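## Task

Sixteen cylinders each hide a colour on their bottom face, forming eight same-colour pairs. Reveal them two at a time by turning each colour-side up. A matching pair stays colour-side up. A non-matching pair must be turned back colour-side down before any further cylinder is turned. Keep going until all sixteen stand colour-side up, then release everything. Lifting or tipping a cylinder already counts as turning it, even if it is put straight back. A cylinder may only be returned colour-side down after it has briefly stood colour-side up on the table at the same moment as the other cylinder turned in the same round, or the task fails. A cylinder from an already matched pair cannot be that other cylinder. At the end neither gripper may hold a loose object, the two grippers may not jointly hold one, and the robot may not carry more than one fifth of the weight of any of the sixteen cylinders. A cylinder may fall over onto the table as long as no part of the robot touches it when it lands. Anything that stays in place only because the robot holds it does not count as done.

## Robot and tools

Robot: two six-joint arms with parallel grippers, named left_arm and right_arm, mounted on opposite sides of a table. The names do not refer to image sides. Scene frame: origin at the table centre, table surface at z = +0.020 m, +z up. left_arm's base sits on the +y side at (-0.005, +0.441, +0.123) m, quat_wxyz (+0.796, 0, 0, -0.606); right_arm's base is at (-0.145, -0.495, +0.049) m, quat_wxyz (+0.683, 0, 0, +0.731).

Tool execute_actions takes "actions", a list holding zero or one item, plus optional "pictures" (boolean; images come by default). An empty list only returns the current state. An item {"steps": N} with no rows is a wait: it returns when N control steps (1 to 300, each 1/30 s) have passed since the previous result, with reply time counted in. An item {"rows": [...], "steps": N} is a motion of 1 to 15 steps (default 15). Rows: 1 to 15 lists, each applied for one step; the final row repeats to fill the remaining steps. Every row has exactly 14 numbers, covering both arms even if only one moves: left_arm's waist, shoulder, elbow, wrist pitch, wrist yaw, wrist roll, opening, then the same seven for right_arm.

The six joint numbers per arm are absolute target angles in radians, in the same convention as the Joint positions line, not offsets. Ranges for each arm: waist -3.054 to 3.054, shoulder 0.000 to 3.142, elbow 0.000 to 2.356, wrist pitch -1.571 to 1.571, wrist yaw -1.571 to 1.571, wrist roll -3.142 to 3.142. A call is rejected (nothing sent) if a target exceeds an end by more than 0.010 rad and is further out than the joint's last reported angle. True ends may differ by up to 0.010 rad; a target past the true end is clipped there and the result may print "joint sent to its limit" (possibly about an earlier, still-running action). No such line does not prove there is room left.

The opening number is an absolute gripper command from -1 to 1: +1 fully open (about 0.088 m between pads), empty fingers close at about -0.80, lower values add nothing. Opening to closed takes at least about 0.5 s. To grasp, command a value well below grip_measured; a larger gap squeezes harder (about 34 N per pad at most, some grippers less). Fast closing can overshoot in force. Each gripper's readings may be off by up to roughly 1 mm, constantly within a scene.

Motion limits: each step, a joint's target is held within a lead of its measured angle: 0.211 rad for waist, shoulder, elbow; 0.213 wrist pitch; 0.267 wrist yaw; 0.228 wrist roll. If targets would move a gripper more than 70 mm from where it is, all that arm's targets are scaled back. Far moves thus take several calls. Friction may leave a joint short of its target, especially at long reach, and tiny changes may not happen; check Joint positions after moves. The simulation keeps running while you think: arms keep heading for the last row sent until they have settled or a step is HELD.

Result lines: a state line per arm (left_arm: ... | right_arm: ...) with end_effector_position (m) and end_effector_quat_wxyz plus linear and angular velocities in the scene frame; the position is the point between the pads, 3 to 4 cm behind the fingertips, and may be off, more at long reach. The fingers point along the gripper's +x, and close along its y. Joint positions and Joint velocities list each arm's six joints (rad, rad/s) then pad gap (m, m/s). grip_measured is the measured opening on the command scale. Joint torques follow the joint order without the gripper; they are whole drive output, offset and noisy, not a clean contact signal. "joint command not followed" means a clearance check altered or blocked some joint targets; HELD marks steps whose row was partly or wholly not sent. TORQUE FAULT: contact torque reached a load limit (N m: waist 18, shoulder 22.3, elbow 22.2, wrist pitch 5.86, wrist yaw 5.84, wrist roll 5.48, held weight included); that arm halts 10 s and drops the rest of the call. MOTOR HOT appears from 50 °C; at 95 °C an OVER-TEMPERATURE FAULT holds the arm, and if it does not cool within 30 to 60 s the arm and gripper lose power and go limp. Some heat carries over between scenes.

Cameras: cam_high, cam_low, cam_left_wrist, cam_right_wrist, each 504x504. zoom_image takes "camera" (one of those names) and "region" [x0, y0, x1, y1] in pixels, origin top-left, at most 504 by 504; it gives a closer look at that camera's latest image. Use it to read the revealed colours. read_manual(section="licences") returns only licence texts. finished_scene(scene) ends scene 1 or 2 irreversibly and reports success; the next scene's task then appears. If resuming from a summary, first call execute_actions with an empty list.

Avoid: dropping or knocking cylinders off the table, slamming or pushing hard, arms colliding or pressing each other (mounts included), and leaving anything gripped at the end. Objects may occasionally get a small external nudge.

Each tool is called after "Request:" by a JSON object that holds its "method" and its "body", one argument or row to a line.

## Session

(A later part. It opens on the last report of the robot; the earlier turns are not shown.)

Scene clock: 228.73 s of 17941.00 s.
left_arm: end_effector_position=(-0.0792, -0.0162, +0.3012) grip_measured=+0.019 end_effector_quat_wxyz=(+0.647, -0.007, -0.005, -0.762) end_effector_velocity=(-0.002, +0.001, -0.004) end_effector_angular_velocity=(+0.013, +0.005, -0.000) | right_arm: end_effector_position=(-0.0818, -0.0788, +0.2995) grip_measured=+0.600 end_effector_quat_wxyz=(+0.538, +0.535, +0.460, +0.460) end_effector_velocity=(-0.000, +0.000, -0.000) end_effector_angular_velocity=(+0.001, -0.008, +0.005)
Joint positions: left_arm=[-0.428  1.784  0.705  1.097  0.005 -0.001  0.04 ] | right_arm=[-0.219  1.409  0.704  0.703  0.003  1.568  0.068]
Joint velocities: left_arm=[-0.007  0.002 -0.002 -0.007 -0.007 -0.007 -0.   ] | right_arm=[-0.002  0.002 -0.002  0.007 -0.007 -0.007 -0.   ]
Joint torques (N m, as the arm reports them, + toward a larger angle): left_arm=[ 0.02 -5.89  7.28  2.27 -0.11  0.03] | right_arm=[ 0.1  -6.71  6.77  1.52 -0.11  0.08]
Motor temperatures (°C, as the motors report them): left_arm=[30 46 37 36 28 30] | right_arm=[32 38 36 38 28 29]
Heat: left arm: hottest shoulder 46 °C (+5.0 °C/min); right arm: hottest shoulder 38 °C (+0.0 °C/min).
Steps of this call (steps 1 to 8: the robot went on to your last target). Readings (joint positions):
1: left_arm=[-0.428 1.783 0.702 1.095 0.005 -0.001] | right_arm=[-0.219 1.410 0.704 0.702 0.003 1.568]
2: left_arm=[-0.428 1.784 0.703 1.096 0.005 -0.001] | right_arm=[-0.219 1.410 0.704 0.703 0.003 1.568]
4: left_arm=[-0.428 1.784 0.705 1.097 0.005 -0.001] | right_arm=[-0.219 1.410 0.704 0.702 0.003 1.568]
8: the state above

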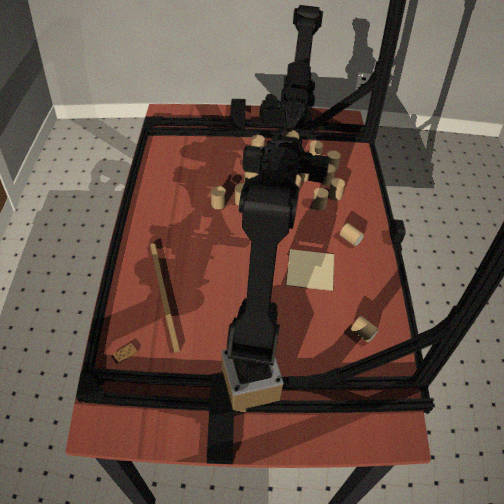

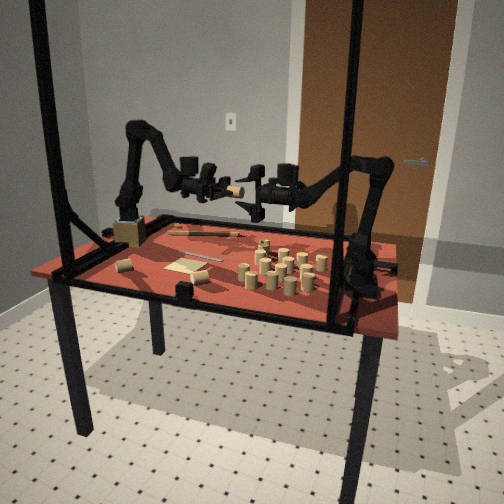

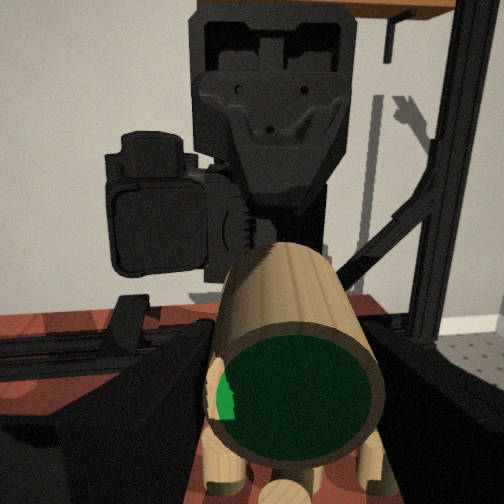

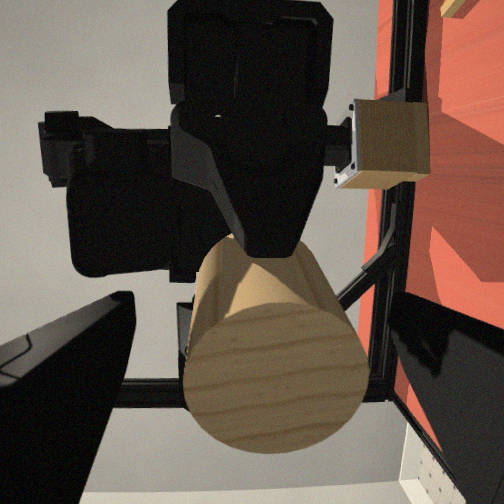

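Request:
{"method": "execute_actions", "body": {
  "actions": [
    {"rows":[[-0.42,1.79,0.715,1.1,0,0,-0.3,-0.217,1.404,0.70,0.704,0,1.571,0.45],[-0.42,1.79,0.715,1.1,0,0,-0.3,-0.217,1.404,0.70,0.704,0,1.571,0.3],[-0.42,1.79,0.715,1.1,0,0,-0.3,-0.217,1.404,0.70,0.704,0,1.571,0.2],[-0.42,1.79,0.715,1.1,0,0,-0.3,-0.217,1.404,0.70,0.704,0,1.571,0.1],[-0.42,1.79,0.715,1.1,0,0,-0.3,-0.217,1.404,0.70,0.704,0,1.571,0.03],[-0.42,1.79,0.715,1.1,0,0,-0.3,-0.217,1.404,0.70,0.704,0,1.571,-0.05],[-0.42,1.79,0.715,1.1,0,0,-0.3,-0.217,1.404,0.70,0.704,0,1.571,-0.3],[-0.42,1.79,0.715,1.1,0,0,-0.3,-0.217,1.404,0.70,0.704,0,1.571,-0.3],[-0.42,1.79,0.715,1.1,0,0,-0.3,-0.217,1.404,0.70,0.704,0,1.571,-0.3],[-0.42,1.79,0.715,1.1,0,0,-0.3,-0.217,1.404,0.70,0.704,0,1.571,-0.3],[-0.42,1.79,0.715,1.1,0,0,0.6,-0.217,1.404,0.70,0.704,0,1.571,-0.3]],"steps":15}
  ],
  "pictures": false
}}

Request:
{"method": "execute_actions", "body": {
  "actions": [
    {"rows":[[-0.424,1.79,0.715,1.1,0,0,0.6,-0.217,1.404,0.70,0.704,0,1.571,-0.3],[-0.424,1.7,0.62,1.09,0,0,0.6,-0.217,1.404,0.70,0.704,0,1.571,-0.3],[-0.424,1.64,0.56,1.09,0,0,0.6,-0.217,1.404,0.70,0.704,0,1.571,-0.3],[-0.424,1.58,0.5,1.09,0,0,0.6,-0.217,1.404,0.70,0.704,0,1.571,-0.3],[-0.424,1.52,0.44,1.09,0,0,0.6,-0.217,1.404,0.70,0.704,0,1.571,-0.3],[-0.424,1.477,0.39,1.09,0,0,0.6,-0.217,1.404,0.70,0.704,0,1.571,-0.3],[-0.424,1.477,0.39,1.09,0,0,0.6,-0.217,1.404,0.70,0.704,0,1.571,-0.3],[-0.424,1.477,0.39,1.09,0,0,0.6,-0.217,1.404,0.70,0.704,0,1.571,-0.3],[-0.424,1.477,0.39,1.09,0,0,0.6,-0.217,1.404,0.70,0.704,0,1.571,-0.3],[-0.424,1.1,0.2,0.9,0,0,0.6,-0.143,1.3,1.3,-1.37,0,0,-0.3]],"steps":15}
  ],
  "pictures": false
}}

Request:
{"method": "execute_actions", "body": {
  "actions": [
    {"steps":24}
  ],
  "pictures": false
}}

Request:
{"method": "execute_actions", "body": {
  "actions": [
    {"rows":[[-0.424,1.1,0.2,0.9,0,0,0.6,-0.143,2.1,1.9,-1.37,0,0,-0.3]],"steps":15}
  ],
  "pictures": false
}}

Request:
{"method": "execute_actions", "body": {
  "actions": [
    {"steps":8}
  ],
  "pictures": false
}}

Request:
{"method": "execute_actions", "body": {
  "actions": [
    {"rows":[[-0.424,1.1,0.2,0.9,0,0,0.6,-0.143,2.107,1.863,-1.325,0,0,-0.3],[-0.424,1.1,0.2,0.9,0,0,0.6,-0.143,2.114,1.826,-1.28,0,0,-0.3],[-0.424,1.1,0.2,0.9,0,0,0.6,-0.143,2.121,1.789,-1.235,0,0,-0.3],[-0.424,1.1,0.2,0.9,0,0,0.6,-0.143,2.128,1.752,-1.19,0,0,-0.3],[-0.424,1.1,0.2,0.9,0,0,0.6,-0.143,2.136,1.715,-1.145,0,0,-0.3],[-0.424,1.1,0.2,0.9,0,0,0.6,-0.143,2.144,1.678,-1.1,0,0,-0.3],[-0.424,1.1,0.2,0.9,0,0,0.6,-0.143,2.151,1.64,-1.055,0,0,-0.3]],"steps":15}
  ],
  "pictures": false
}}

Scene clock: 243.67 s of 17941.00 s.
left_arm: end_effector_position=(-0.0766, -0.0170, +0.3012) grip_measured=+0.269 end_effector_quat_wxyz=(+0.649, -0.007, -0.006, -0.760) end_effector_velocity=(+0.002, +0.000, +0.002) end_effector_angular_velocity=(-0.004, +0.023, +0.019) | right_arm: end_effector_position=(-0.0820, -0.0790, +0.2994) grip_measured=+0.005 end_effector_quat_wxyz=(+0.538, +0.535, +0.460, +0.460) end_effector_velocity=(-0.000, -0.001, +0.001) end_effector_angular_velocity=(+0.004, -0.023, +0.005)
Joint positions: left_arm=[-0.422  1.786  0.707  1.098  0.004 -0.001  0.052] | right_arm=[-0.218  1.409  0.703  0.703  0.003  1.568  0.039]
Joint velocities: left_arm=[-0.002 -0.002 -0.002  0.007 -0.022 -0.022  0.178] | right_arm=[-0.002 -0.002 -0.002  0.007 -0.007 -0.022 -0.   ]
Joint torques (N m, as the arm reports them, + toward a larger angle): left_arm=[ 0.18 -6.06  7.11  2.17 -0.09  0.02] | right_arm=[ 0.07 -6.63  6.74  1.51 -0.11  0.04]
Motor temperatures (°C, as the motors report them): left_arm=[30 45 37 38 28 30] | right_arm=[32 38 36 39 28 29]
Heat: left arm: hottest shoulder 45 °C (+3.0 °C/min); right arm: hottest wrist pitch 39 °C (+0.0 °C/min).
Steps of this call (steps 1 to 15: the robot went on to your last target; steps 16 to 433: nothing new was sent; steps 434 to 448: all 15 steps of this action). Readings (joint positions):
434: left_arm=[-0.428 1.786 0.707 1.097 0.004 -0.001] | right_arm=[-0.218 1.409 0.703 0.703 0.003 1.568]
435: left_arm=[-0.427 1.786 0.707 1.097 0.004 -0.001] | right_arm=[-0.218 1.409 0.703 0.702 0.003 1.568]
437: left_arm=[-0.424 1.786 0.707 1.097 0.004 -0.001] | right_arm=[-0.218 1.409 0.703 0.702 0.003 1.568]
441: left_arm=[-0.422 1.786 0.707 1.097 0.004 -0.001] | right_arm=[-0.218 1.409 0.703 0.702 0.003 1.568]
448: the state above

Scene clock: 244.17 s of 17941.00 s.
left_arm: end_effector_position=(-0.0556, +0.1194, +0.2899) grip_measured=+0.600 end_effector_quat_wxyz=(+0.649, +0.021, +0.019, -0.760) end_effector_velocity=(+0.016, +0.099, +0.289) end_effector_angular_velocity=(-0.976, +0.157, +0.005) | right_arm: end_effector_position=(-0.1085, -0.0687, +0.3663) grip_measured=+0.005 end_effector_quat_wxyz=(+0.606, +0.419, +0.399, +0.546) end_effector_velocity=(-0.076, -0.002, +0.541) end_effector_angular_velocity=(-0.022, -2.078, +0.234)
Joint positions: left_arm=[-0.422  1.18   0.209  0.914  0.004 -0.001  0.068] | right_arm=[-0.154  1.344  0.953  0.365  0.001  1.234  0.039]
Joint velocities: left_arm=[-0.002 -1.16  -0.149 -0.022 -0.007 -0.007  0.   ] | right_arm=[ 0.173 -0.349  1.766 -1.956 -0.007 -2.073 -0.   ]
Joint torques (N m, as the arm reports them, + toward a larger angle): left_arm=[-0.18 -2.52  7.18  2.17 -0.12  0.01] | right_arm=[-0.24 -7.82  9.54  1.53 -0.03 -0.15]
Motor temperatures (°C, as the motors report them): left_arm=[30 45 37 38 28 30] | right_arm=[32 38 36 39 28 29]
Heat: left arm: hottest shoulder 45 °C (+3.0 °C/min); right arm: hottest wrist pitch 39 °C (+0.0 °C/min).
Steps of this call (steps 1 to 15: all 15 steps of this action). Readings (joint positions):
1: left_arm=[-0.422 1.786 0.707 1.098 0.004 -0.001] | right_arm=[-0.218 1.409 0.703 0.703 0.003 1.568]
2: left_arm=[-0.422 1.775 0.695 1.097 0.004 -0.001] | right_arm=[-0.218 1.409 0.703 0.703 0.003 1.568]
4: left_arm=[-0.422 1.704 0.617 1.091 0.004 -0.001] | right_arm=[-0.218 1.409 0.703 0.703 0.003 1.568]
8: left_arm=[-0.422 1.521 0.438 1.093 0.004 -0.001] | right_arm=[-0.218 1.409 0.703 0.703 0.003 1.568]
15: the state above

Scene clock: 244.97 s of 17941.00 s.
left_arm: end_effector_position=(-0.0547, +0.1252, +0.3085) grip_measured=+0.600 end_effector_quat_wxyz=(+0.649, -0.001, -0.000, -0.760) end_effector_velocity=(-0.002, +0.001, -0.000) end_effector_angular_velocity=(+0.001, -0.008, -0.020) | right_arm: end_effector_position=(-0.1243, -0.2244, +0.2632) grip_measured=+0.005 end_effector_quat_wxyz=(+0.606, -0.384, +0.419, +0.557) end_effector_velocity=(-0.032, -0.407, -0.156) end_effector_angular_velocity=(-2.000, +0.143, +0.048)
Joint positions: left_arm=[-0.422  1.106  0.206  0.901  0.004 -0.001  0.068] | right_arm=[-0.145  1.3    1.302 -1.21   0.001  0.008  0.039]
Joint velocities: left_arm=[ 0.002 -0.007 -0.002 -0.007  0.022  0.007 -0.   ] | right_arm=[-0.002  0.002 -0.002 -2.    -0.007 -0.051 -0.   ]
Joint torques (N m, as the arm reports them, + toward a larger angle): left_arm=[-0.16 -3.21  5.96  1.92 -0.11 -0.01] | right_arm=[ 0.16 -4.81  6.66  0.57 -0.08 -0.07]
Motor temperatures (°C, as the motors report them): left_arm=[30 44 37 38 28 30] | right_arm=[32 38 36 39 28 29]
Heat: left arm: hottest shoulder 44 °C (+2.0 °C/min); right arm: hottest wrist pitch 39 °C (+0.0 °C/min).
Steps of this call (steps 1 to 24: the robot went on to your last target). Readings (joint positions):
1: left_arm=[-0.422 1.150 0.207 0.915 0.004 -0.001] | right_arm=[-0.149 1.334 1.014 0.300 0.001 1.165]
2: left_arm=[-0.422 1.129 0.207 0.916 0.004 -0.001] | right_arm=[-0.147 1.327 1.077 0.235 0.001 1.094]
4: left_arm=[-0.422 1.111 0.207 0.907 0.004 -0.001] | right_arm=[-0.145 1.318 1.197 0.108 0.001 0.953]
8: left_arm=[-0.422 1.108 0.206 0.902 0.004 -0.001] | right_arm=[-0.145 1.286 1.297 -0.138 0.001 0.674]
24: the state above

Scene clock: 245.47 s of 17941.00 s.
left_arm: end_effector_position=(-0.0547, +0.1252, +0.3085) grip_measured=+0.600 end_effector_quat_wxyz=(+0.649, -0.001, -0.000, -0.760) end_effector_velocity=(+0.000, +0.001, -0.002) end_effector_angular_velocity=(+0.008, +0.006, +0.005) | right_arm: end_effector_position=(-0.1142, -0.0931, +0.1770) grip_measured=+0.004 end_effector_quat_wxyz=(+0.523, -0.477, +0.516, +0.482) end_effector_velocity=(-0.000, -0.002, -0.349) end_effector_angular_velocity=(-0.956, +0.081, -0.010)
Joint positions: left_arm=[-0.422  1.106  0.206  0.901  0.004 -0.001  0.068] | right_arm=[-0.145  2.08   1.888 -1.366  0.001  0.003  0.039]
Joint velocities: left_arm=[-0.002 -0.002 -0.002 -0.007 -0.007 -0.007 -0.   ] | right_arm=[-0.002  0.852 -0.085 -0.022 -0.007  0.007  0.   ]
Joint torques (N m, as the arm reports them, + toward a larger angle): left_arm=[-0.14 -3.19  5.94  1.94 -0.1   0.01] | right_arm=[  0.1  -14.75   7.97  -0.09  -0.08  -0.08]
Motor temperatures (°C, as the motors report them): left_arm=[30 44 37 38 28 30] | right_arm=[32 38 36 39 28 29]
Heat: left arm: hottest shoulder 44 °C (+2.0 °C/min); right arm: hottest wrist pitch 39 °C (+0.0 °C/min).
Steps of this call (steps 1 to 15: all 15 steps of this action). Readings (joint positions):
1: left_arm=[-0.422 1.106 0.206 0.901 0.004 -0.001] | right_arm=[-0.145 1.332 1.333 -1.296 0.001 0.006]
2: left_arm=[-0.422 1.106 0.206 0.901 0.004 -0.001] | right_arm=[-0.145 1.382 1.390 -1.332 0.001 0.005]
4: left_arm=[-0.422 1.106 0.206 0.901 0.004 -0.001] | right_arm=[-0.145 1.504 1.523 -1.328 0.001 0.004]
8: left_arm=[-0.422 1.106 0.206 0.901 0.004 -0.001] | right_arm=[-0.145 1.750 1.775 -1.360 0.001 0.003]
15: the state above

Scene clock: 245.73 s of 17941.00 s.
left_arm: end_effector_position=(-0.0547, +0.1252, +0.3085) grip_measured=+0.600 end_effector_quat_wxyz=(+0.649, -0.001, -0.000, -0.760) end_effector_velocity=(+0.000, +0.001, +0.001) end_effector_angular_velocity=(-0.008, -0.006, +0.005) | right_arm: end_effector_position=(-0.1141, -0.0920, +0.1665) grip_measured=+0.005 end_effector_quat_wxyz=(+0.516, -0.484, +0.523, +0.475) end_effector_velocity=(-0.005, -0.004, +0.003) end_effector_angular_velocity=(-0.010, +0.023, +0.009)
Joint positions: left_arm=[-0.422  1.106  0.206  0.901  0.004 -0.001  0.068] | right_arm=[-0.145  2.111  1.893 -1.369  0.001  0.003  0.039]
Joint velocities: left_arm=[-0.002 -0.002 -0.002  0.007 -0.007  0.007 -0.   ] | right_arm=[ 0.002 -0.007  0.002 -0.022 -0.022 -0.007 -0.   ]
Joint torques (N m, as the arm reports them, + toward a larger angle): left_arm=[-0.14 -3.18  5.97  1.94 -0.11  0.01] | right_arm=[  0.11 -11.82   6.83   0.    -0.05  -0.08]
Motor temperatures (°C, as the motors report them): left_arm=[30 44 37 38 28 30] | right_arm=[32 38 36 39 28 29]
Heat: left arm: hottest shoulder 44 °C (+2.0 °C/min); right arm: hottest wrist pitch 39 °C (+0.0 °C/min).
Steps of this call (steps 1 to 8: the robot went on to your last target). Readings (joint positions):
1: left_arm=[-0.422 1.106 0.206 0.901 0.004 -0.001] | right_arm=[-0.145 2.102 1.885 -1.367 0.001 0.003]
2: left_arm=[-0.422 1.106 0.206 0.901 0.004 -0.001] | right_arm=[-0.145 2.114 1.884 -1.368 0.001 0.003]
4: left_arm=[-0.422 1.106 0.206 0.901 0.004 -0.001] | right_arm=[-0.145 2.117 1.884 -1.369 0.001 0.003]
8: the state above

Scene clock: 246.23 s of 17941.00 s.
left_arm: end_effector_position=(-0.0547, +0.1252, +0.3085) grip_measured=+0.600 end_effector_quat_wxyz=(+0.649, -0.001, -0.000, -0.760) end_effector_velocity=(+0.003, +0.001, -0.004) end_effector_angular_velocity=(+0.013, +0.005, +0.020) | right_arm: end_effector_position=(-0.1138, -0.0878, +0.0874) grip_measured=+0.005 end_effector_quat_wxyz=(+0.520, -0.480, +0.519, +0.480) end_effector_velocity=(-0.001, +0.020, -0.002) end_effector_angular_velocity=(+0.091, +0.000, +0.010)
Joint positions: left_arm=[-0.422  1.106  0.206  0.901  0.004 -0.001  0.068] | right_arm=[-0.145  2.153  1.643 -1.058  0.001  0.003  0.039]
Joint velocities: left_arm=[-0.002 -0.002 -0.007 -0.007 -0.022 -0.007 -0.   ] | right_arm=[ 0.002  0.002 -0.002  0.095 -0.007 -0.007  0.   ]
Joint torques (N m, as the arm reports them, + toward a larger angle): left_arm=[-0.16 -3.2   6.    1.95 -0.1   0.  ] | right_arm=[  0.17 -10.92   5.83   0.05  -0.07  -0.07]
Motor temperatures (°C, as the motors report them): left_arm=[30 44 37 38 28 30] | right_arm=[32 38 36 39 28 29]
Heat: left arm: hottest shoulder 44 °C (+2.0 °C/min); right arm: hottest wrist pitch 39 °C (+0.0 °C/min).
Steps of this call (steps 1 to 15: all 15 steps of this action). Readings (joint positions):
1: left_arm=[-0.422 1.106 0.206 0.901 0.004 -0.001] | right_arm=[-0.145 2.111 1.890 -1.362 0.001 0.003]
2: left_arm=[-0.422 1.106 0.206 0.901 0.004 -0.001] | right_arm=[-0.145 2.111 1.878 -1.338 0.001 0.003]
4: left_arm=[-0.422 1.106 0.206 0.901 0.004 -0.001] | right_arm=[-0.145 2.111 1.835 -1.268 0.001 0.003]
8: left_arm=[-0.422 1.106 0.206 0.901 0.004 -0.001] | right_arm=[-0.145 2.123 1.703 -1.118 0.001 0.003]
15: the state above

Request:
{"method": "execute_actions", "body": {
  "actions": [
    {"rows":[[-0.424,1.1,0.2,0.9,0,0,0.6,-0.143,2.155,1.632,-1.05,0,0,-0.3],[-0.424,1.1,0.2,0.9,0,0,0.6,-0.143,2.155,1.632,-1.05,0,0,-0.3],[-0.424,1.1,0.2,0.9,0,0,0.6,-0.143,2.155,1.632,-1.05,0,0,-0.3],[-0.424,1.1,0.2,0.9,0,0,0.6,-0.143,2.155,1.632,-1.05,0,0,0.0],[-0.424,1.1,0.2,0.9,0,0,0.6,-0.143,2.155,1.632,-1.05,0,0,0.07],[-0.424,1.1,0.2,0.9,0,0,0.6,-0.143,2.155,1.632,-1.05,0,0,0.27],[-0.424,1.1,0.2,0.9,0,0,0.6,-0.143,2.155,1.632,-1.05,0,0,0.27],[-0.424,1.1,0.2,0.9,0,0,0.6,-0.143,2.155,1.632,-1.05,0,0,0.27],[-0.424,1.1,0.2,0.9,0,0,0.6,-0.143,2.155,1.632,-1.05,0,0,0.27],[-0.424,1.1,0.2,0.9,0,0,0.6,-0.143,2.14,1.7,-1.13,0,0,0.27],[-0.424,1.1,0.2,0.9,0,0,0.6,-0.143,2.13,1.76,-1.2,0,0,0.27],[-0.424,1.1,0.2,0.9,0,0,0.6,-0.143,2.115,1.82,-1.275,0,0,0.27]],"steps":15}
  ],
  "pictures": false
}}

Request:
{"method": "execute_actions", "body": {
  "actions": [
    {"rows":[[-0.424,1.1,0.2,0.9,0,0,0.6,-0.143,2.115,1.82,-1.275,0,0,0.27],[-0.424,1.1,0.2,0.9,0,0,0.6,-0.143,2.115,1.82,-1.275,0,0,0.27],[-0.424,1.1,0.2,0.9,0,0,0.6,-0.5,2.115,1.82,-1.275,0,0,0.27]],"steps":15}
  ],
  "pictures": false
}}

Request:
{"method": "execute_actions", "body": {
  "actions": [
    {"rows":[[-0.424,1.1,0.2,0.9,0,0,0.6,-0.5,2.13,1.78,-1.22,0,0,0.27],[-0.424,1.1,0.2,0.9,0,0,0.6,-0.5,2.14,1.738,-1.17,0,0,0.27]],"steps":12}
  ]
}}

Scene clock: 253.87 s of 17941.00 s.
left_arm: end_effector_position=(-0.0546, +0.1254, +0.3083) grip_measured=+0.600 end_effector_quat_wxyz=(+0.650, -0.001, +0.000, -0.760) end_effector_velocity=(-0.001, +0.002, -0.004) end_effector_angular_velocity=(+0.016, +0.020, -0.000) | right_arm: end_effector_position=(-0.1138, -0.0881, +0.1284) grip_measured=+0.263 end_effector_quat_wxyz=(+0.515, -0.484, +0.524, +0.475) end_effector_velocity=(+0.001, +0.064, +0.258) end_effector_angular_velocity=(+0.472, -0.014, +0.009)
Joint positions: left_arm=[-0.422  1.105  0.205  0.901  0.004 -0.001  0.068] | right_arm=[-0.145  2.138  1.783 -1.235  0.001  0.003  0.052]
Joint velocities: left_arm=[-0.007 -0.002 -0.007 -0.007 -0.007 -0.022  0.   ] | right_arm=[ 0.002 -0.286  0.589 -0.403 -0.022 -0.007  0.004]
Joint torques (N m, as the arm reports them, + toward a larger angle): left_arm=[-0.12 -3.12  6.02  1.96 -0.11  0.  ] | right_arm=[  0.09 -11.34   5.86  -0.38  -0.07  -0.08]
Motor temperatures (°C, as the motors report them): left_arm=[30 42 37 39 28 30] | right_arm=[32 39 36 39 28 29]
Heat: left arm: hottest shoulder 42 °C (-1.0 °C/min); right arm: hottest shoulder 39 °C (+0.0 °C/min).
Steps of this call (steps 1 to 15: the robot went on to your last target; steps 16 to 214: nothing new was sent; steps 215 to 229: all 15 steps of this action). Readings (joint positions):
215: left_arm=[-0.422 1.105 0.205 0.901 0.004 -0.001] | right_arm=[-0.145 2.153 1.642 -1.056 0.001 0.003]
216: left_arm=[-0.422 1.105 0.205 0.901 0.004 -0.001] | right_arm=[-0.145 2.153 1.641 -1.054 0.001 0.003]
218: left_arm=[-0.422 1.105 0.205 0.901 0.004 -0.001] | right_arm=[-0.145 2.153 1.641 -1.053 0.001 0.003]
222: left_arm=[-0.422 1.105 0.205 0.901 0.004 -0.001] | right_arm=[-0.145 2.153 1.640 -1.052 0.001 0.003]
229: the state above

Scene clock: 254.37 s of 17941.00 s.
left_arm: end_effector_position=(-0.0546, +0.1254, +0.3084) grip_measured=+0.600 end_effector_quat_wxyz=(+0.650, -0.001, -0.000, -0.760) end_effector_velocity=(+0.000, +0.001, +0.001) end_effector_angular_velocity=(-0.008, -0.006, +0.005) | right_arm: end_effector_position=(+0.0332, -0.1281, +0.1453) grip_measured=+0.270 end_effector_quat_wxyz=(+0.600, -0.377, +0.599, +0.373) end_effector_velocity=(-0.082, +0.034, +0.000) end_effector_angular_velocity=(+0.015, +0.082, +0.181)
Joint positions: left_arm=[-0.422  1.105  0.205  0.901  0.004 -0.001  0.068] | right_arm=[-0.519  2.115  1.817 -1.274  0.005  0.001  0.052]
Joint velocities: left_arm=[-0.002 -0.002 -0.002  0.007 -0.007  0.007 -0.   ] | right_arm=[ 0.188 -0.002 -0.002 -0.022 -0.081  0.007 -0.   ]
Joint torques (N m, as the arm reports them, + toward a larger angle): left_arm=[-0.15 -3.13  6.06  1.95 -0.1   0.  ] | right_arm=[  0.76 -10.69   6.64   0.03  -0.14   0.02]
Motor temperatures (°C, as the motors report them): left_arm=[30 42 37 39 28 30] | right_arm=[32 39 36 38 28 29]
Heat: left arm: hottest shoulder 42 °C (-1.0 °C/min); right arm: hottest shoulder 39 °C (+0.0 °C/min).
Steps of this call (steps 1 to 15: all 15 steps of this action). Readings (joint positions):
1: left_arm=[-0.422 1.105 0.205 0.901 0.004 -0.001] | right_arm=[-0.145 2.129 1.799 -1.247 0.001 0.003]
2: left_arm=[-0.422 1.105 0.205 0.901 0.004 -0.001] | right_arm=[-0.145 2.121 1.809 -1.256 0.001 0.003]
4: left_arm=[-0.422 1.105 0.205 0.901 0.004 -0.001] | right_arm=[-0.184 2.116 1.816 -1.263 -0.013 0.001]
8: left_arm=[-0.422 1.105 0.205 0.901 0.004 -0.001] | right_arm=[-0.378 2.115 1.817 -1.269 -0.005 0.001]
15: the state above

Scene clock: 254.77 s of 17941.00 s.
left_arm: end_effector_position=(-0.0546, +0.1254, +0.3084) grip_measured=+0.600 end_effector_quat_wxyz=(+0.650, -0.001, -0.000, -0.760) end_effector_velocity=(+0.002, -0.001, +0.000) end_effector_angular_velocity=(+0.004, +0.007, +0.020) | right_arm: end_effector_position=(+0.0263, -0.1207, +0.1204) grip_measured=+0.270 end_effector_quat_wxyz=(+0.598, -0.380, +0.592, +0.383) end_effector_velocity=(+0.002, +0.004, +0.000) end_effector_angular_velocity=(+0.023, -0.003, +0.005)
Joint positions: left_arm=[-0.422  1.105  0.205  0.901  0.004 -0.001  0.068] | right_arm=[-0.498  2.132  1.743 -1.172  0.001  0.001  0.052]
Joint velocities: left_arm=[-0.002 -0.002  0.002 -0.007 -0.022 -0.007 -0.   ] | right_arm=[-0.002 -0.002 -0.002  0.022 -0.007 -0.007 -0.   ]
Joint torques (N m, as the arm reports them, + toward a larger angle): left_arm=[-0.16 -3.09  6.06  1.96 -0.08  0.  ] | right_arm=[-0.25 -9.95  5.76  0.17 -0.08 -0.01]
Motor temperatures (°C, as the motors report them): left_arm=[30 42 37 39 28 30] | right_arm=[32 39 36 38 28 29]
Heat: left arm: hottest shoulder 42 °C (-1.0 °C/min); right arm: hottest shoulder 39 °C (+0.0 °C/min).
Steps of this call (steps 1 to 12: all 12 steps of this action). Readings (joint positions):
1: left_arm=[-0.422 1.105 0.205 0.901 0.004 -0.001] | right_arm=[-0.512 2.115 1.813 -1.265 0.004 0.001]
2: left_arm=[-0.422 1.105 0.205 0.901 0.004 -0.001] | right_arm=[-0.506 2.115 1.799 -1.235 0.002 0.001]
4: left_arm=[-0.422 1.105 0.205 0.901 0.004 -0.001] | right_arm=[-0.498 2.118 1.775 -1.196 0.001 0.001]
8: left_arm=[-0.422 1.105 0.205 0.901 0.004 -0.001] | right_arm=[-0.497 2.131 1.745 -1.178 0.001 0.001]
12: the state above

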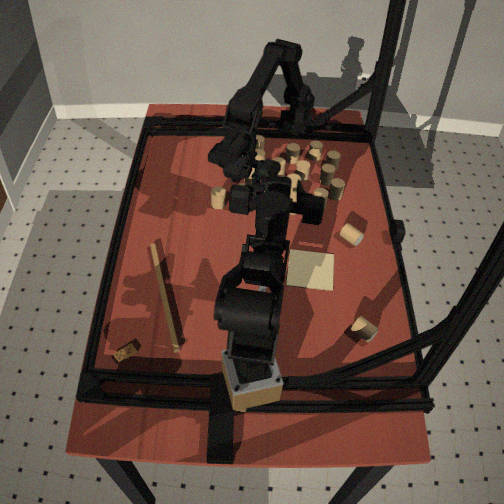

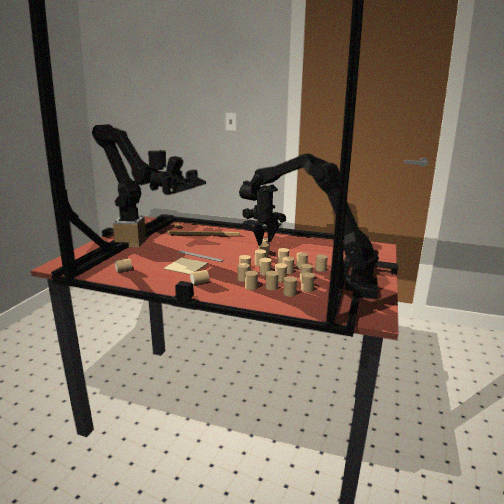

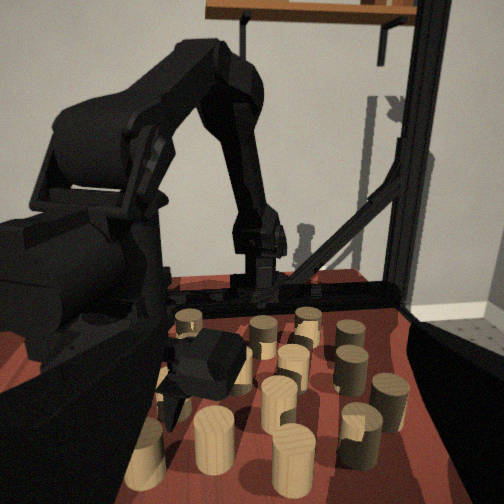

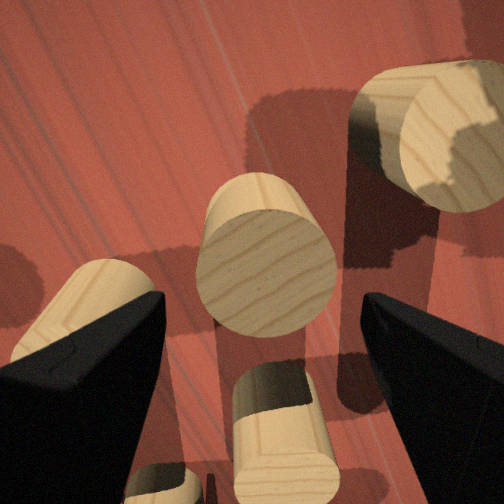

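Request:
{"method": "execute_actions", "body": {
  "actions": [
    {"rows":[[-0.424,1.1,0.2,0.9,0,0,0.6,-0.502,2.165,1.79,-1.19,0,0,0.27],[-0.424,1.1,0.2,0.9,0,0,0.6,-0.502,2.165,1.79,-1.19,0,0,0.27],[-0.424,1.1,0.2,0.9,0,0,0.6,-0.502,2.165,1.79,-1.19,0,0,0.27],[-0.424,1.1,0.2,0.9,0,0,0.6,-0.502,2.165,1.79,-1.19,0,0,0.27],[-0.424,1.1,0.2,0.9,0,0,0.6,-0.502,2.177,1.76,-1.15,0,0,0.27],[-0.424,1.1,0.2,0.9,0,0,0.6,-0.502,2.188,1.73,-1.11,0,0,0.27],[-0.424,1.1,0.2,0.9,0,0,0.6,-0.502,2.198,1.695,-1.075,0,0,0.27]],"steps":15}
  ]
}}

Scene clock: 260.63 s of 17941.00 s.
left_arm: end_effector_position=(-0.0547, +0.1255, +0.3082) grip_measured=+0.600 end_effector_quat_wxyz=(+0.649, -0.001, +0.000, -0.760) end_effector_velocity=(-0.004, +0.001, -0.003) end_effector_angular_velocity=(+0.013, +0.005, -0.024) | right_arm: end_effector_position=(+0.0291, -0.1166, +0.0852) grip_measured=+0.270 end_effector_quat_wxyz=(+0.594, -0.382, +0.597, +0.380) end_effector_velocity=(+0.003, +0.001, -0.003) end_effector_angular_velocity=(+0.008, -0.012, +0.005)
Joint positions: left_arm=[-0.423  1.105  0.205  0.901  0.004 -0.001  0.068] | right_arm=[-0.499  2.193  1.698 -1.08   0.001  0.001  0.052]
Joint velocities: left_arm=[-0.002  0.002 -0.002 -0.007  0.022 -0.007 -0.   ] | right_arm=[-0.002  0.002 -0.007  0.022  0.007 -0.007 -0.   ]
Joint torques (N m, as the arm reports them, + toward a larger angle): left_arm=[-0.16 -3.08  6.07  1.95 -0.09  0.01] | right_arm=[ -0.26 -10.38   5.87   0.29  -0.08   0.01]
Motor temperatures (°C, as the motors report them): left_arm=[30 41 37 39 28 30] | right_arm=[32 40 36 38 28 29]
Heat: left arm: hottest shoulder 41 °C (-3.0 °C/min); right arm: hottest shoulder 40 °C (+1.0 °C/min).
Steps of this call (steps 1 to 15: the robot went on to your last target; steps 16 to 90: nothing new was sent; then 2.37 s passed at rest; steps 91 to 105: all 15 steps of this action). Readings (joint positions):
91: left_arm=[-0.423 1.105 0.205 0.901 0.004 -0.001] | right_arm=[-0.498 2.135 1.748 -1.176 0.001 0.001]
92: left_arm=[-0.423 1.105 0.205 0.901 0.004 -0.001] | right_arm=[-0.498 2.140 1.757 -1.180 0.001 0.001]
94: left_arm=[-0.423 1.105 0.205 0.901 0.004 -0.001] | right_arm=[-0.499 2.146 1.771 -1.182 0.001 0.001]
98: left_arm=[-0.423 1.105 0.205 0.901 0.004 -0.001] | right_arm=[-0.499 2.156 1.743 -1.109 0.001 0.001]
105: the state above

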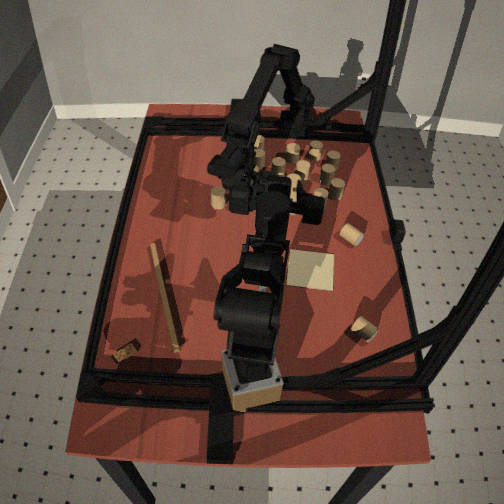

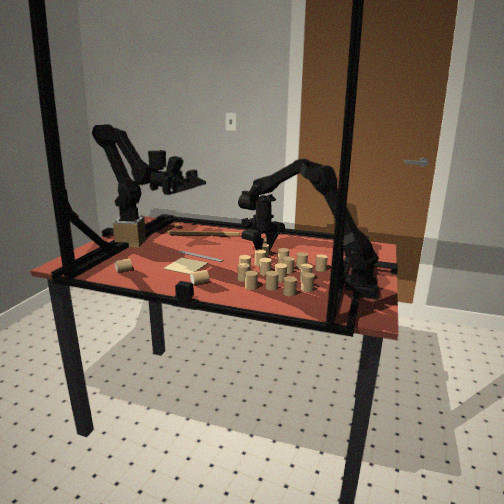

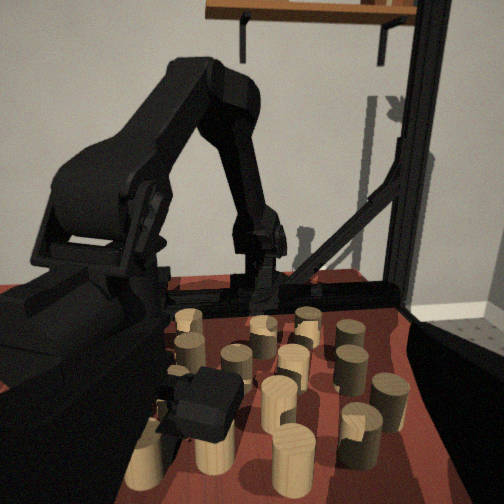

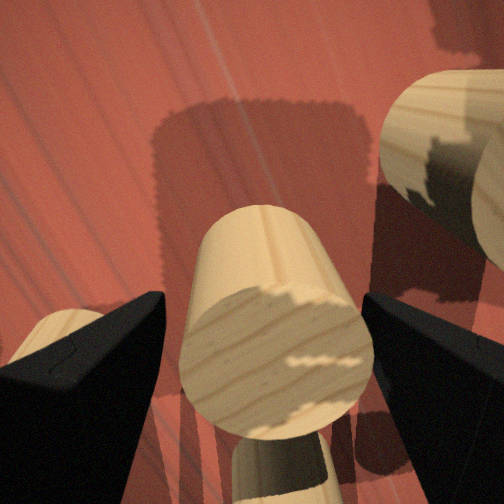

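Request:
{"method": "execute_actions", "body": {
  "actions": [
    {"rows":[[-0.424,1.1,0.2,0.9,0,0,0.6,-0.502,2.193,1.722,-1.09,0,0,0.2],[-0.424,1.1,0.2,0.9,0,0,0.6,-0.502,2.193,1.722,-1.09,0,0,0.2],[-0.424,1.1,0.2,0.9,0,0,0.6,-0.502,2.193,1.722,-1.09,0,0,0.2],[-0.424,1.1,0.2,0.9,0,0,0.6,-0.502,2.193,1.722,-1.09,0,0,0.2],[-0.424,1.1,0.2,0.9,0,0,0.6,-0.502,2.193,1.722,-1.09,0,0,0.2],[-0.424,1.1,0.2,0.9,0,0,0.6,-0.502,2.193,1.722,-1.09,0,0,0.2],[-0.424,1.1,0.2,0.9,0,0,0.6,-0.502,2.193,1.722,-1.09,0,0,0.1],[-0.424,1.1,0.2,0.9,0,0,0.6,-0.502,2.193,1.722,-1.09,0,0,0.03],[-0.424,1.1,0.2,0.9,0,0,0.6,-0.502,2.193,1.722,-1.09,0,0,-0.05],[-0.424,1.1,0.2,0.9,0,0,0.6,-0.502,2.193,1.722,-1.09,0,0,-0.3]],"steps":15}
  ],
  "pictures": false
}}

Request:
{"method": "execute_actions", "body": {
  "actions": [
    {"rows":[[-0.424,1.1,0.2,0.9,0,0,0.6,-0.502,2.18,1.78,-1.17,0,0,-0.3],[-0.424,1.1,0.2,0.9,0,0,0.6,-0.502,2.165,1.84,-1.245,0,0,-0.3],[-0.424,1.1,0.2,0.9,0,0,0.6,-0.502,2.15,1.9,-1.32,0,0,-0.3],[-0.424,1.1,0.2,0.9,0,0,0.6,-0.502,2.14,1.96,-1.39,0,0,-0.3],[-0.424,1.1,0.2,0.9,0,0,0.6,-0.502,2.14,1.96,-1.39,0,0,-0.3],[-0.424,1.1,0.2,0.9,0,0,0.6,-0.502,2.14,1.96,-1.39,0,0,-0.3],[-0.424,1.1,0.2,0.9,0,0,0.6,-0.502,2.14,1.96,-1.39,0,0,-0.3],[-0.424,1.1,0.2,0.9,0,0,0.6,-0.502,2.14,1.96,-1.39,0,0,-0.3],[-0.424,1.1,0.2,0.9,0,0,0.6,-0.502,2.14,1.96,-1.39,0,0,-0.3],[-0.424,1.1,0.2,0.9,0,0,0.6,-0.217,1.3,1.3,0,0,1.571,-0.3]],"steps":15}
  ],
  "pictures": false
}}

Request:
{"method": "execute_actions", "body": {
  "actions": [
    {"steps":17}
  ],
  "pictures": false
}}

Request:
{"method": "execute_actions", "body": {
  "actions": [
    {"rows":[[-0.424,1.477,0.39,1.09,0,0,0.6,-0.217,1.404,0.70,0.704,0,1.571,-0.3]],"steps":15}
  ],
  "pictures": false
}}

Request:
{"method": "execute_actions", "body": {
  "actions": [
    {"rows":[[-0.424,1.477,0.39,1.09,0,0,0.6,-0.217,1.404,0.70,0.704,0,1.571,-0.3],[-0.424,1.477,0.39,1.09,0,0,0.6,-0.217,1.404,0.70,0.704,0,1.571,-0.3],[-0.424,1.53,0.445,1.09,0,0,0.6,-0.217,1.404,0.70,0.704,0,1.571,-0.3],[-0.424,1.58,0.5,1.09,0,0,0.6,-0.217,1.404,0.70,0.704,0,1.571,-0.3],[-0.424,1.635,0.55,1.09,0,0,0.6,-0.217,1.404,0.70,0.704,0,1.571,-0.3],[-0.424,1.685,0.605,1.09,0,0,0.6,-0.217,1.404,0.70,0.704,0,1.571,-0.3],[-0.424,1.74,0.66,1.09,0,0,0.6,-0.217,1.404,0.70,0.704,0,1.571,-0.3],[-0.424,1.79,0.712,1.093,0,0,0.6,-0.217,1.404,0.70,0.704,0,1.571,-0.3]],"steps":15}
  ]
}}

Scene clock: 269.27 s of 17941.00 s.
left_arm: end_effector_position=(-0.0547, +0.1256, +0.3082) grip_measured=+0.600 end_effector_quat_wxyz=(+0.649, -0.001, +0.000, -0.760) end_effector_velocity=(+0.000, +0.001, -0.004) end_effector_angular_velocity=(+0.018, +0.005, +0.005) | right_arm: end_effector_position=(+0.0299, -0.1144, +0.0889) grip_measured=+0.004 end_effector_quat_wxyz=(+0.596, -0.381, +0.595, +0.382) end_effector_velocity=(+0.000, +0.001, +0.000) end_effector_angular_velocity=(+0.010, +0.004, +0.020)
Joint positions: left_arm=[-0.423  1.105  0.205  0.901  0.004 -0.001  0.068] | right_arm=[-0.5    2.193  1.714 -1.09  -0.001  0.001  0.039]
Joint velocities: left_arm=[-0.002 -0.007 -0.002 -0.022 -0.007 -0.007 -0.   ] | right_arm=[-0.002 -0.002 -0.002  0.007 -0.007 -0.022 -0.001]
Joint torques (N m, as the arm reports them, + toward a larger angle): left_arm=[-0.09 -3.08  6.17  1.94 -0.08  0.  ] | right_arm=[ -0.18 -11.     7.03   0.07  -0.02  -0.01]
Motor temperatures (°C, as the motors report them): left_arm=[30 40 37 39 28 30] | right_arm=[32 41 36 37 28 29]
Heat: left arm: hottest shoulder 40 °C (-3.0 °C/min); right arm: hottest shoulder 41 °C (+1.0 °C/min).
Steps of this call (steps 1 to 15: the robot went on to your last target; steps 16 to 90: nothing new was sent; then 5.13 s passed at rest; steps 91 to 105: all 15 steps of this action). Readings (joint positions):
91: left_arm=[-0.423 1.105 0.205 0.901 0.004 -0.001] | right_arm=[-0.499 2.193 1.699 -1.077 0.001 0.001]
92: left_arm=[-0.423 1.105 0.205 0.901 0.004 -0.001] | right_arm=[-0.499 2.193 1.702 -1.081 0.001 0.001]
94: left_arm=[-0.423 1.105 0.205 0.901 0.004 -0.001] | right_arm=[-0.499 2.193 1.707 -1.085 0.001 0.001]
98: left_arm=[-0.423 1.105 0.205 0.901 0.004 -0.001] | right_arm=[-0.499 2.193 1.713 -1.087 0.002 0.001]
105: the state above

Scene clock: 269.77 s of 17941.00 s.
left_arm: end_effector_position=(-0.0547, +0.1256, +0.3082) grip_measured=+0.600 end_effector_quat_wxyz=(+0.649, -0.001, +0.000, -0.760) end_effector_velocity=(-0.001, +0.000, +0.000) end_effector_angular_velocity=(+0.004, +0.007, -0.000) | right_arm: end_effector_position=(-0.0577, -0.0864, +0.1959) grip_measured=+0.004 end_effector_quat_wxyz=(+0.679, -0.264, +0.542, +0.419) end_effector_velocity=(-0.594, +0.066, +0.185) end_effector_angular_velocity=(+1.871, +0.410, -0.632)
Joint positions: left_arm=[-0.423  1.105  0.205  0.901  0.004 -0.001  0.068] | right_arm=[-0.279  1.89   1.656 -1.043  0.001  0.338  0.039]
Joint velocities: left_arm=[-0.007 -0.002  0.002 -0.007 -0.007 -0.007  0.   ] | right_arm=[ 1.355 -1.692 -1.951  2.    -0.183  2.132 -0.001]
Joint torques (N m, as the arm reports them, + toward a larger angle): left_arm=[-0.11 -3.06  6.18  1.95 -0.09  0.01] | right_arm=[ -2.47 -13.8    5.95   0.31   0.07   0.16]
Motor temperatures (°C, as the motors report them): left_arm=[30 40 37 39 28 30] | right_arm=[32 41 36 37 28 29]
Heat: left arm: hottest shoulder 40 °C (-3.0 °C/min); right arm: hottest shoulder 41 °C (+1.0 °C/min).
Steps of this call (steps 1 to 15: all 15 steps of this action). Readings (joint positions):
1: left_arm=[-0.423 1.105 0.205 0.901 0.004 -0.001] | right_arm=[-0.500 2.194 1.723 -1.106 -0.001 0.001]
2: left_arm=[-0.423 1.105 0.205 0.901 0.004 -0.001] | right_arm=[-0.500 2.194 1.746 -1.148 -0.001 0.001]
4: left_arm=[-0.423 1.105 0.205 0.901 0.004 -0.001] | right_arm=[-0.500 2.193 1.823 -1.263 -0.001 0.001]
8: left_arm=[-0.423 1.105 0.205 0.901 0.004 -0.001] | right_arm=[-0.500 2.152 1.939 -1.360 -0.001 0.001]
15: the state above

Scene clock: 270.33 s of 17941.00 s.
left_arm: end_effector_position=(-0.0547, +0.1256, +0.3082) grip_measured=+0.600 end_effector_quat_wxyz=(+0.649, -0.001, +0.000, -0.760) end_effector_velocity=(+0.003, -0.000, -0.003) end_effector_angular_velocity=(+0.013, +0.005, +0.020) | right_arm: end_effector_position=(-0.0849, -0.0886, +0.4638) grip_measured=+0.003 end_effector_quat_wxyz=(+0.570, +0.499, +0.447, +0.477) end_effector_velocity=(+0.001, +0.005, +0.112) end_effector_angular_velocity=(+0.717, +1.263, -0.040)
Joint positions: left_arm=[-0.423  1.105  0.205  0.901  0.004 -0.001  0.068] | right_arm=[-0.216  1.299  1.316 -0.051 -0.002  1.467  0.039]
Joint velocities: left_arm=[-0.002  0.002 -0.002 -0.007 -0.022 -0.007 -0.   ] | right_arm=[-0.002  0.002 -0.007  0.535 -0.007  1.355 -0.001]
Joint torques (N m, as the arm reports them, + toward a larger angle): left_arm=[-0.11 -3.08  6.19  1.95 -0.08  0.  ] | right_arm=[-0.04 -5.38  5.89  1.45  0.03  0.09]
Motor temperatures (°C, as the motors report them): left_arm=[30 40 37 39 28 30] | right_arm=[32 41 36 37 28 29]
Heat: left arm: hottest shoulder 40 °C (-3.0 °C/min); right arm: hottest shoulder 41 °C (+1.0 °C/min).
Steps of this call (steps 1 to 17: the robot went on to your last target). Readings (joint positions):
1: left_arm=[-0.423 1.105 0.205 0.901 0.004 -0.001] | right_arm=[-0.239 1.832 1.591 -0.979 -0.005 0.408]
2: left_arm=[-0.423 1.105 0.205 0.901 0.004 -0.001] | right_arm=[-0.212 1.773 1.527 -0.915 -0.008 0.478]
4: left_arm=[-0.423 1.105 0.205 0.901 0.004 -0.001] | right_arm=[-0.196 1.650 1.409 -0.787 -0.008 0.619]
8: left_arm=[-0.423 1.105 0.205 0.901 0.004 -0.001] | right_arm=[-0.215 1.454 1.320 -0.567 -0.002 0.862]
17: the state above

Scene clock: 270.83 s of 17941.00 s.
left_arm: end_effector_position=(-0.0639, +0.0662, +0.3003) grip_measured=+0.600 end_effector_quat_wxyz=(+0.649, -0.000, +0.000, -0.760) end_effector_velocity=(+0.000, +0.001, +0.000) end_effector_angular_velocity=(+0.006, +0.021, +0.005) | right_arm: end_effector_position=(-0.0834, -0.0782, +0.2893) grip_measured=+0.003 end_effector_quat_wxyz=(+0.545, +0.525, +0.472, +0.452) end_effector_velocity=(+0.002, +0.001, +0.092) end_effector_angular_velocity=(+0.436, -0.073, -0.009)
Joint positions: left_arm=[-0.423  1.472  0.383  1.089  0.004 -0.001  0.068] | right_arm=[-0.216  1.415  0.702  0.673 -0.002  1.568  0.039]
Joint velocities: left_arm=[-0.002 -0.007 -0.002 -0.007 -0.007 -0.022  0.   ] | right_arm=[-0.002 -0.002 -0.022  0.462  0.007 -0.007 -0.   ]
Joint torques (N m, as the arm reports them, + toward a larger angle): left_arm=[-0.1  -3.86  6.83  2.09 -0.1   0.01] | right_arm=[-0.11 -7.51  7.3   1.74  0.02  0.05]
Motor temperatures (°C, as the motors report them): left_arm=[30 40 37 39 28 30] | right_arm=[32 41 36 37 28 29]
Heat: left arm: hottest shoulder 40 °C (-3.0 °C/min); right arm: hottest shoulder 41 °C (+1.0 °C/min).
Steps of this call (steps 1 to 15: all 15 steps of this action). Readings (joint positions):
1: left_arm=[-0.423 1.138 0.226 0.933 0.004 -0.001] | right_arm=[-0.216 1.304 1.295 -0.003 -0.002 1.495]
2: left_arm=[-0.423 1.203 0.266 0.989 0.004 -0.001] | right_arm=[-0.216 1.309 1.263 0.055 -0.002 1.510]
4: left_arm=[-0.423 1.328 0.352 1.061 0.004 -0.001] | right_arm=[-0.216 1.328 1.183 0.153 -0.002 1.534]
8: left_arm=[-0.423 1.455 0.383 1.072 0.004 -0.001] | right_arm=[-0.216 1.390 0.954 0.392 -0.002 1.560]
15: the state above

Scene clock: 271.33 s of 17941.00 s.
left_arm: end_effector_position=(-0.0764, -0.0151, +0.2987) grip_measured=+0.600 end_effector_quat_wxyz=(+0.649, -0.004, -0.002, -0.760) end_effector_velocity=(-0.002, -0.013, +0.011) end_effector_angular_velocity=(-0.033, +0.027, +0.005) | right_arm: end_effector_position=(-0.0834, -0.0786, +0.2968) grip_measured=+0.003 end_effector_quat_wxyz=(+0.538, +0.532, +0.464, +0.460) end_effector_velocity=(-0.000, -0.001, -0.002) end_effector_angular_velocity=(-0.008, -0.006, +0.005)
Joint positions: left_arm=[-0.423  1.78   0.699  1.091  0.004 -0.001  0.068] | right_arm=[-0.216  1.412  0.701  0.701 -0.002  1.568  0.039]
Joint velocities: left_arm=[-0.002  0.032  0.061  0.007 -0.007 -0.022 -0.   ] | right_arm=[-0.002 -0.002 -0.002 -0.007 -0.007 -0.007 -0.   ]
Joint torques (N m, as the arm reports them, + toward a larger angle): left_arm=[-0.16 -5.83  7.21  2.17 -0.11  0.02] | right_arm=[-0.07 -6.99  6.99  1.64  0.02  0.03]
Motor temperatures (°C, as the motors report them): left_arm=[30 40 37 39 28 30] | right_arm=[32 41 36 37 28 29]
Heat: left arm: hottest shoulder 40 °C (-3.0 °C/min); right arm: hottest shoulder 41 °C (+1.0 °C/min).
Steps of this call (steps 1 to 15: all 15 steps of this action). Readings (joint positions):
1: left_arm=[-0.423 1.472 0.383 1.089 0.004 -0.001] | right_arm=[-0.216 1.415 0.701 0.687 -0.002 1.568]
2: left_arm=[-0.423 1.472 0.383 1.089 0.004 -0.001] | right_arm=[-0.216 1.413 0.701 0.694 -0.002 1.568]
4: left_arm=[-0.423 1.502 0.414 1.089 0.004 -0.001] | right_arm=[-0.216 1.412 0.701 0.696 -0.002 1.568]
8: left_arm=[-0.423 1.673 0.594 1.090 0.004 -0.001] | right_arm=[-0.216 1.412 0.701 0.700 -0.002 1.568]
15: the state above

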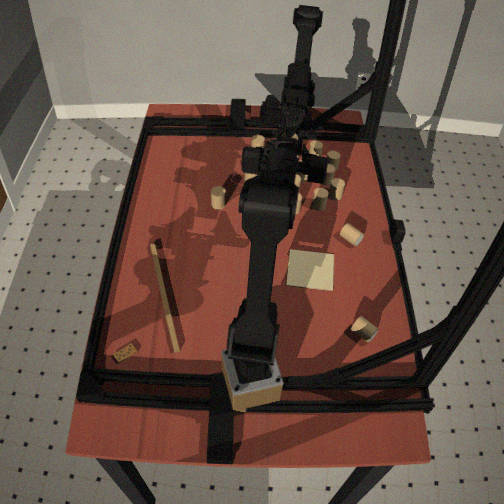

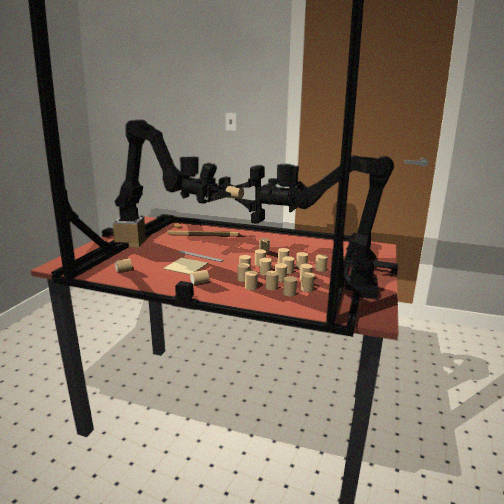

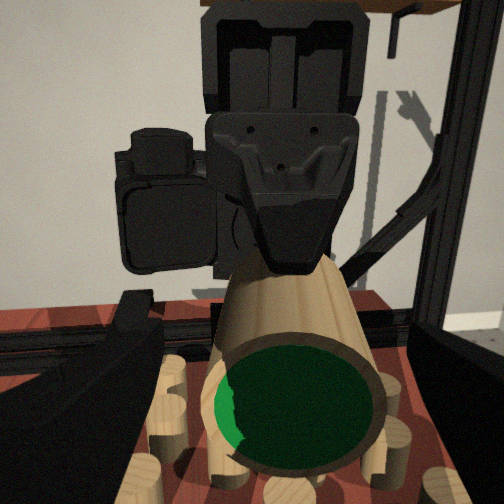

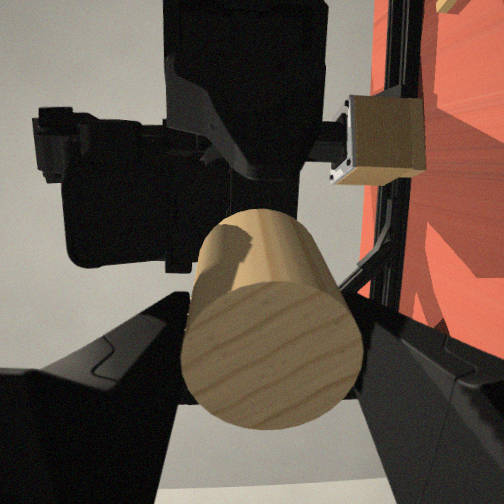

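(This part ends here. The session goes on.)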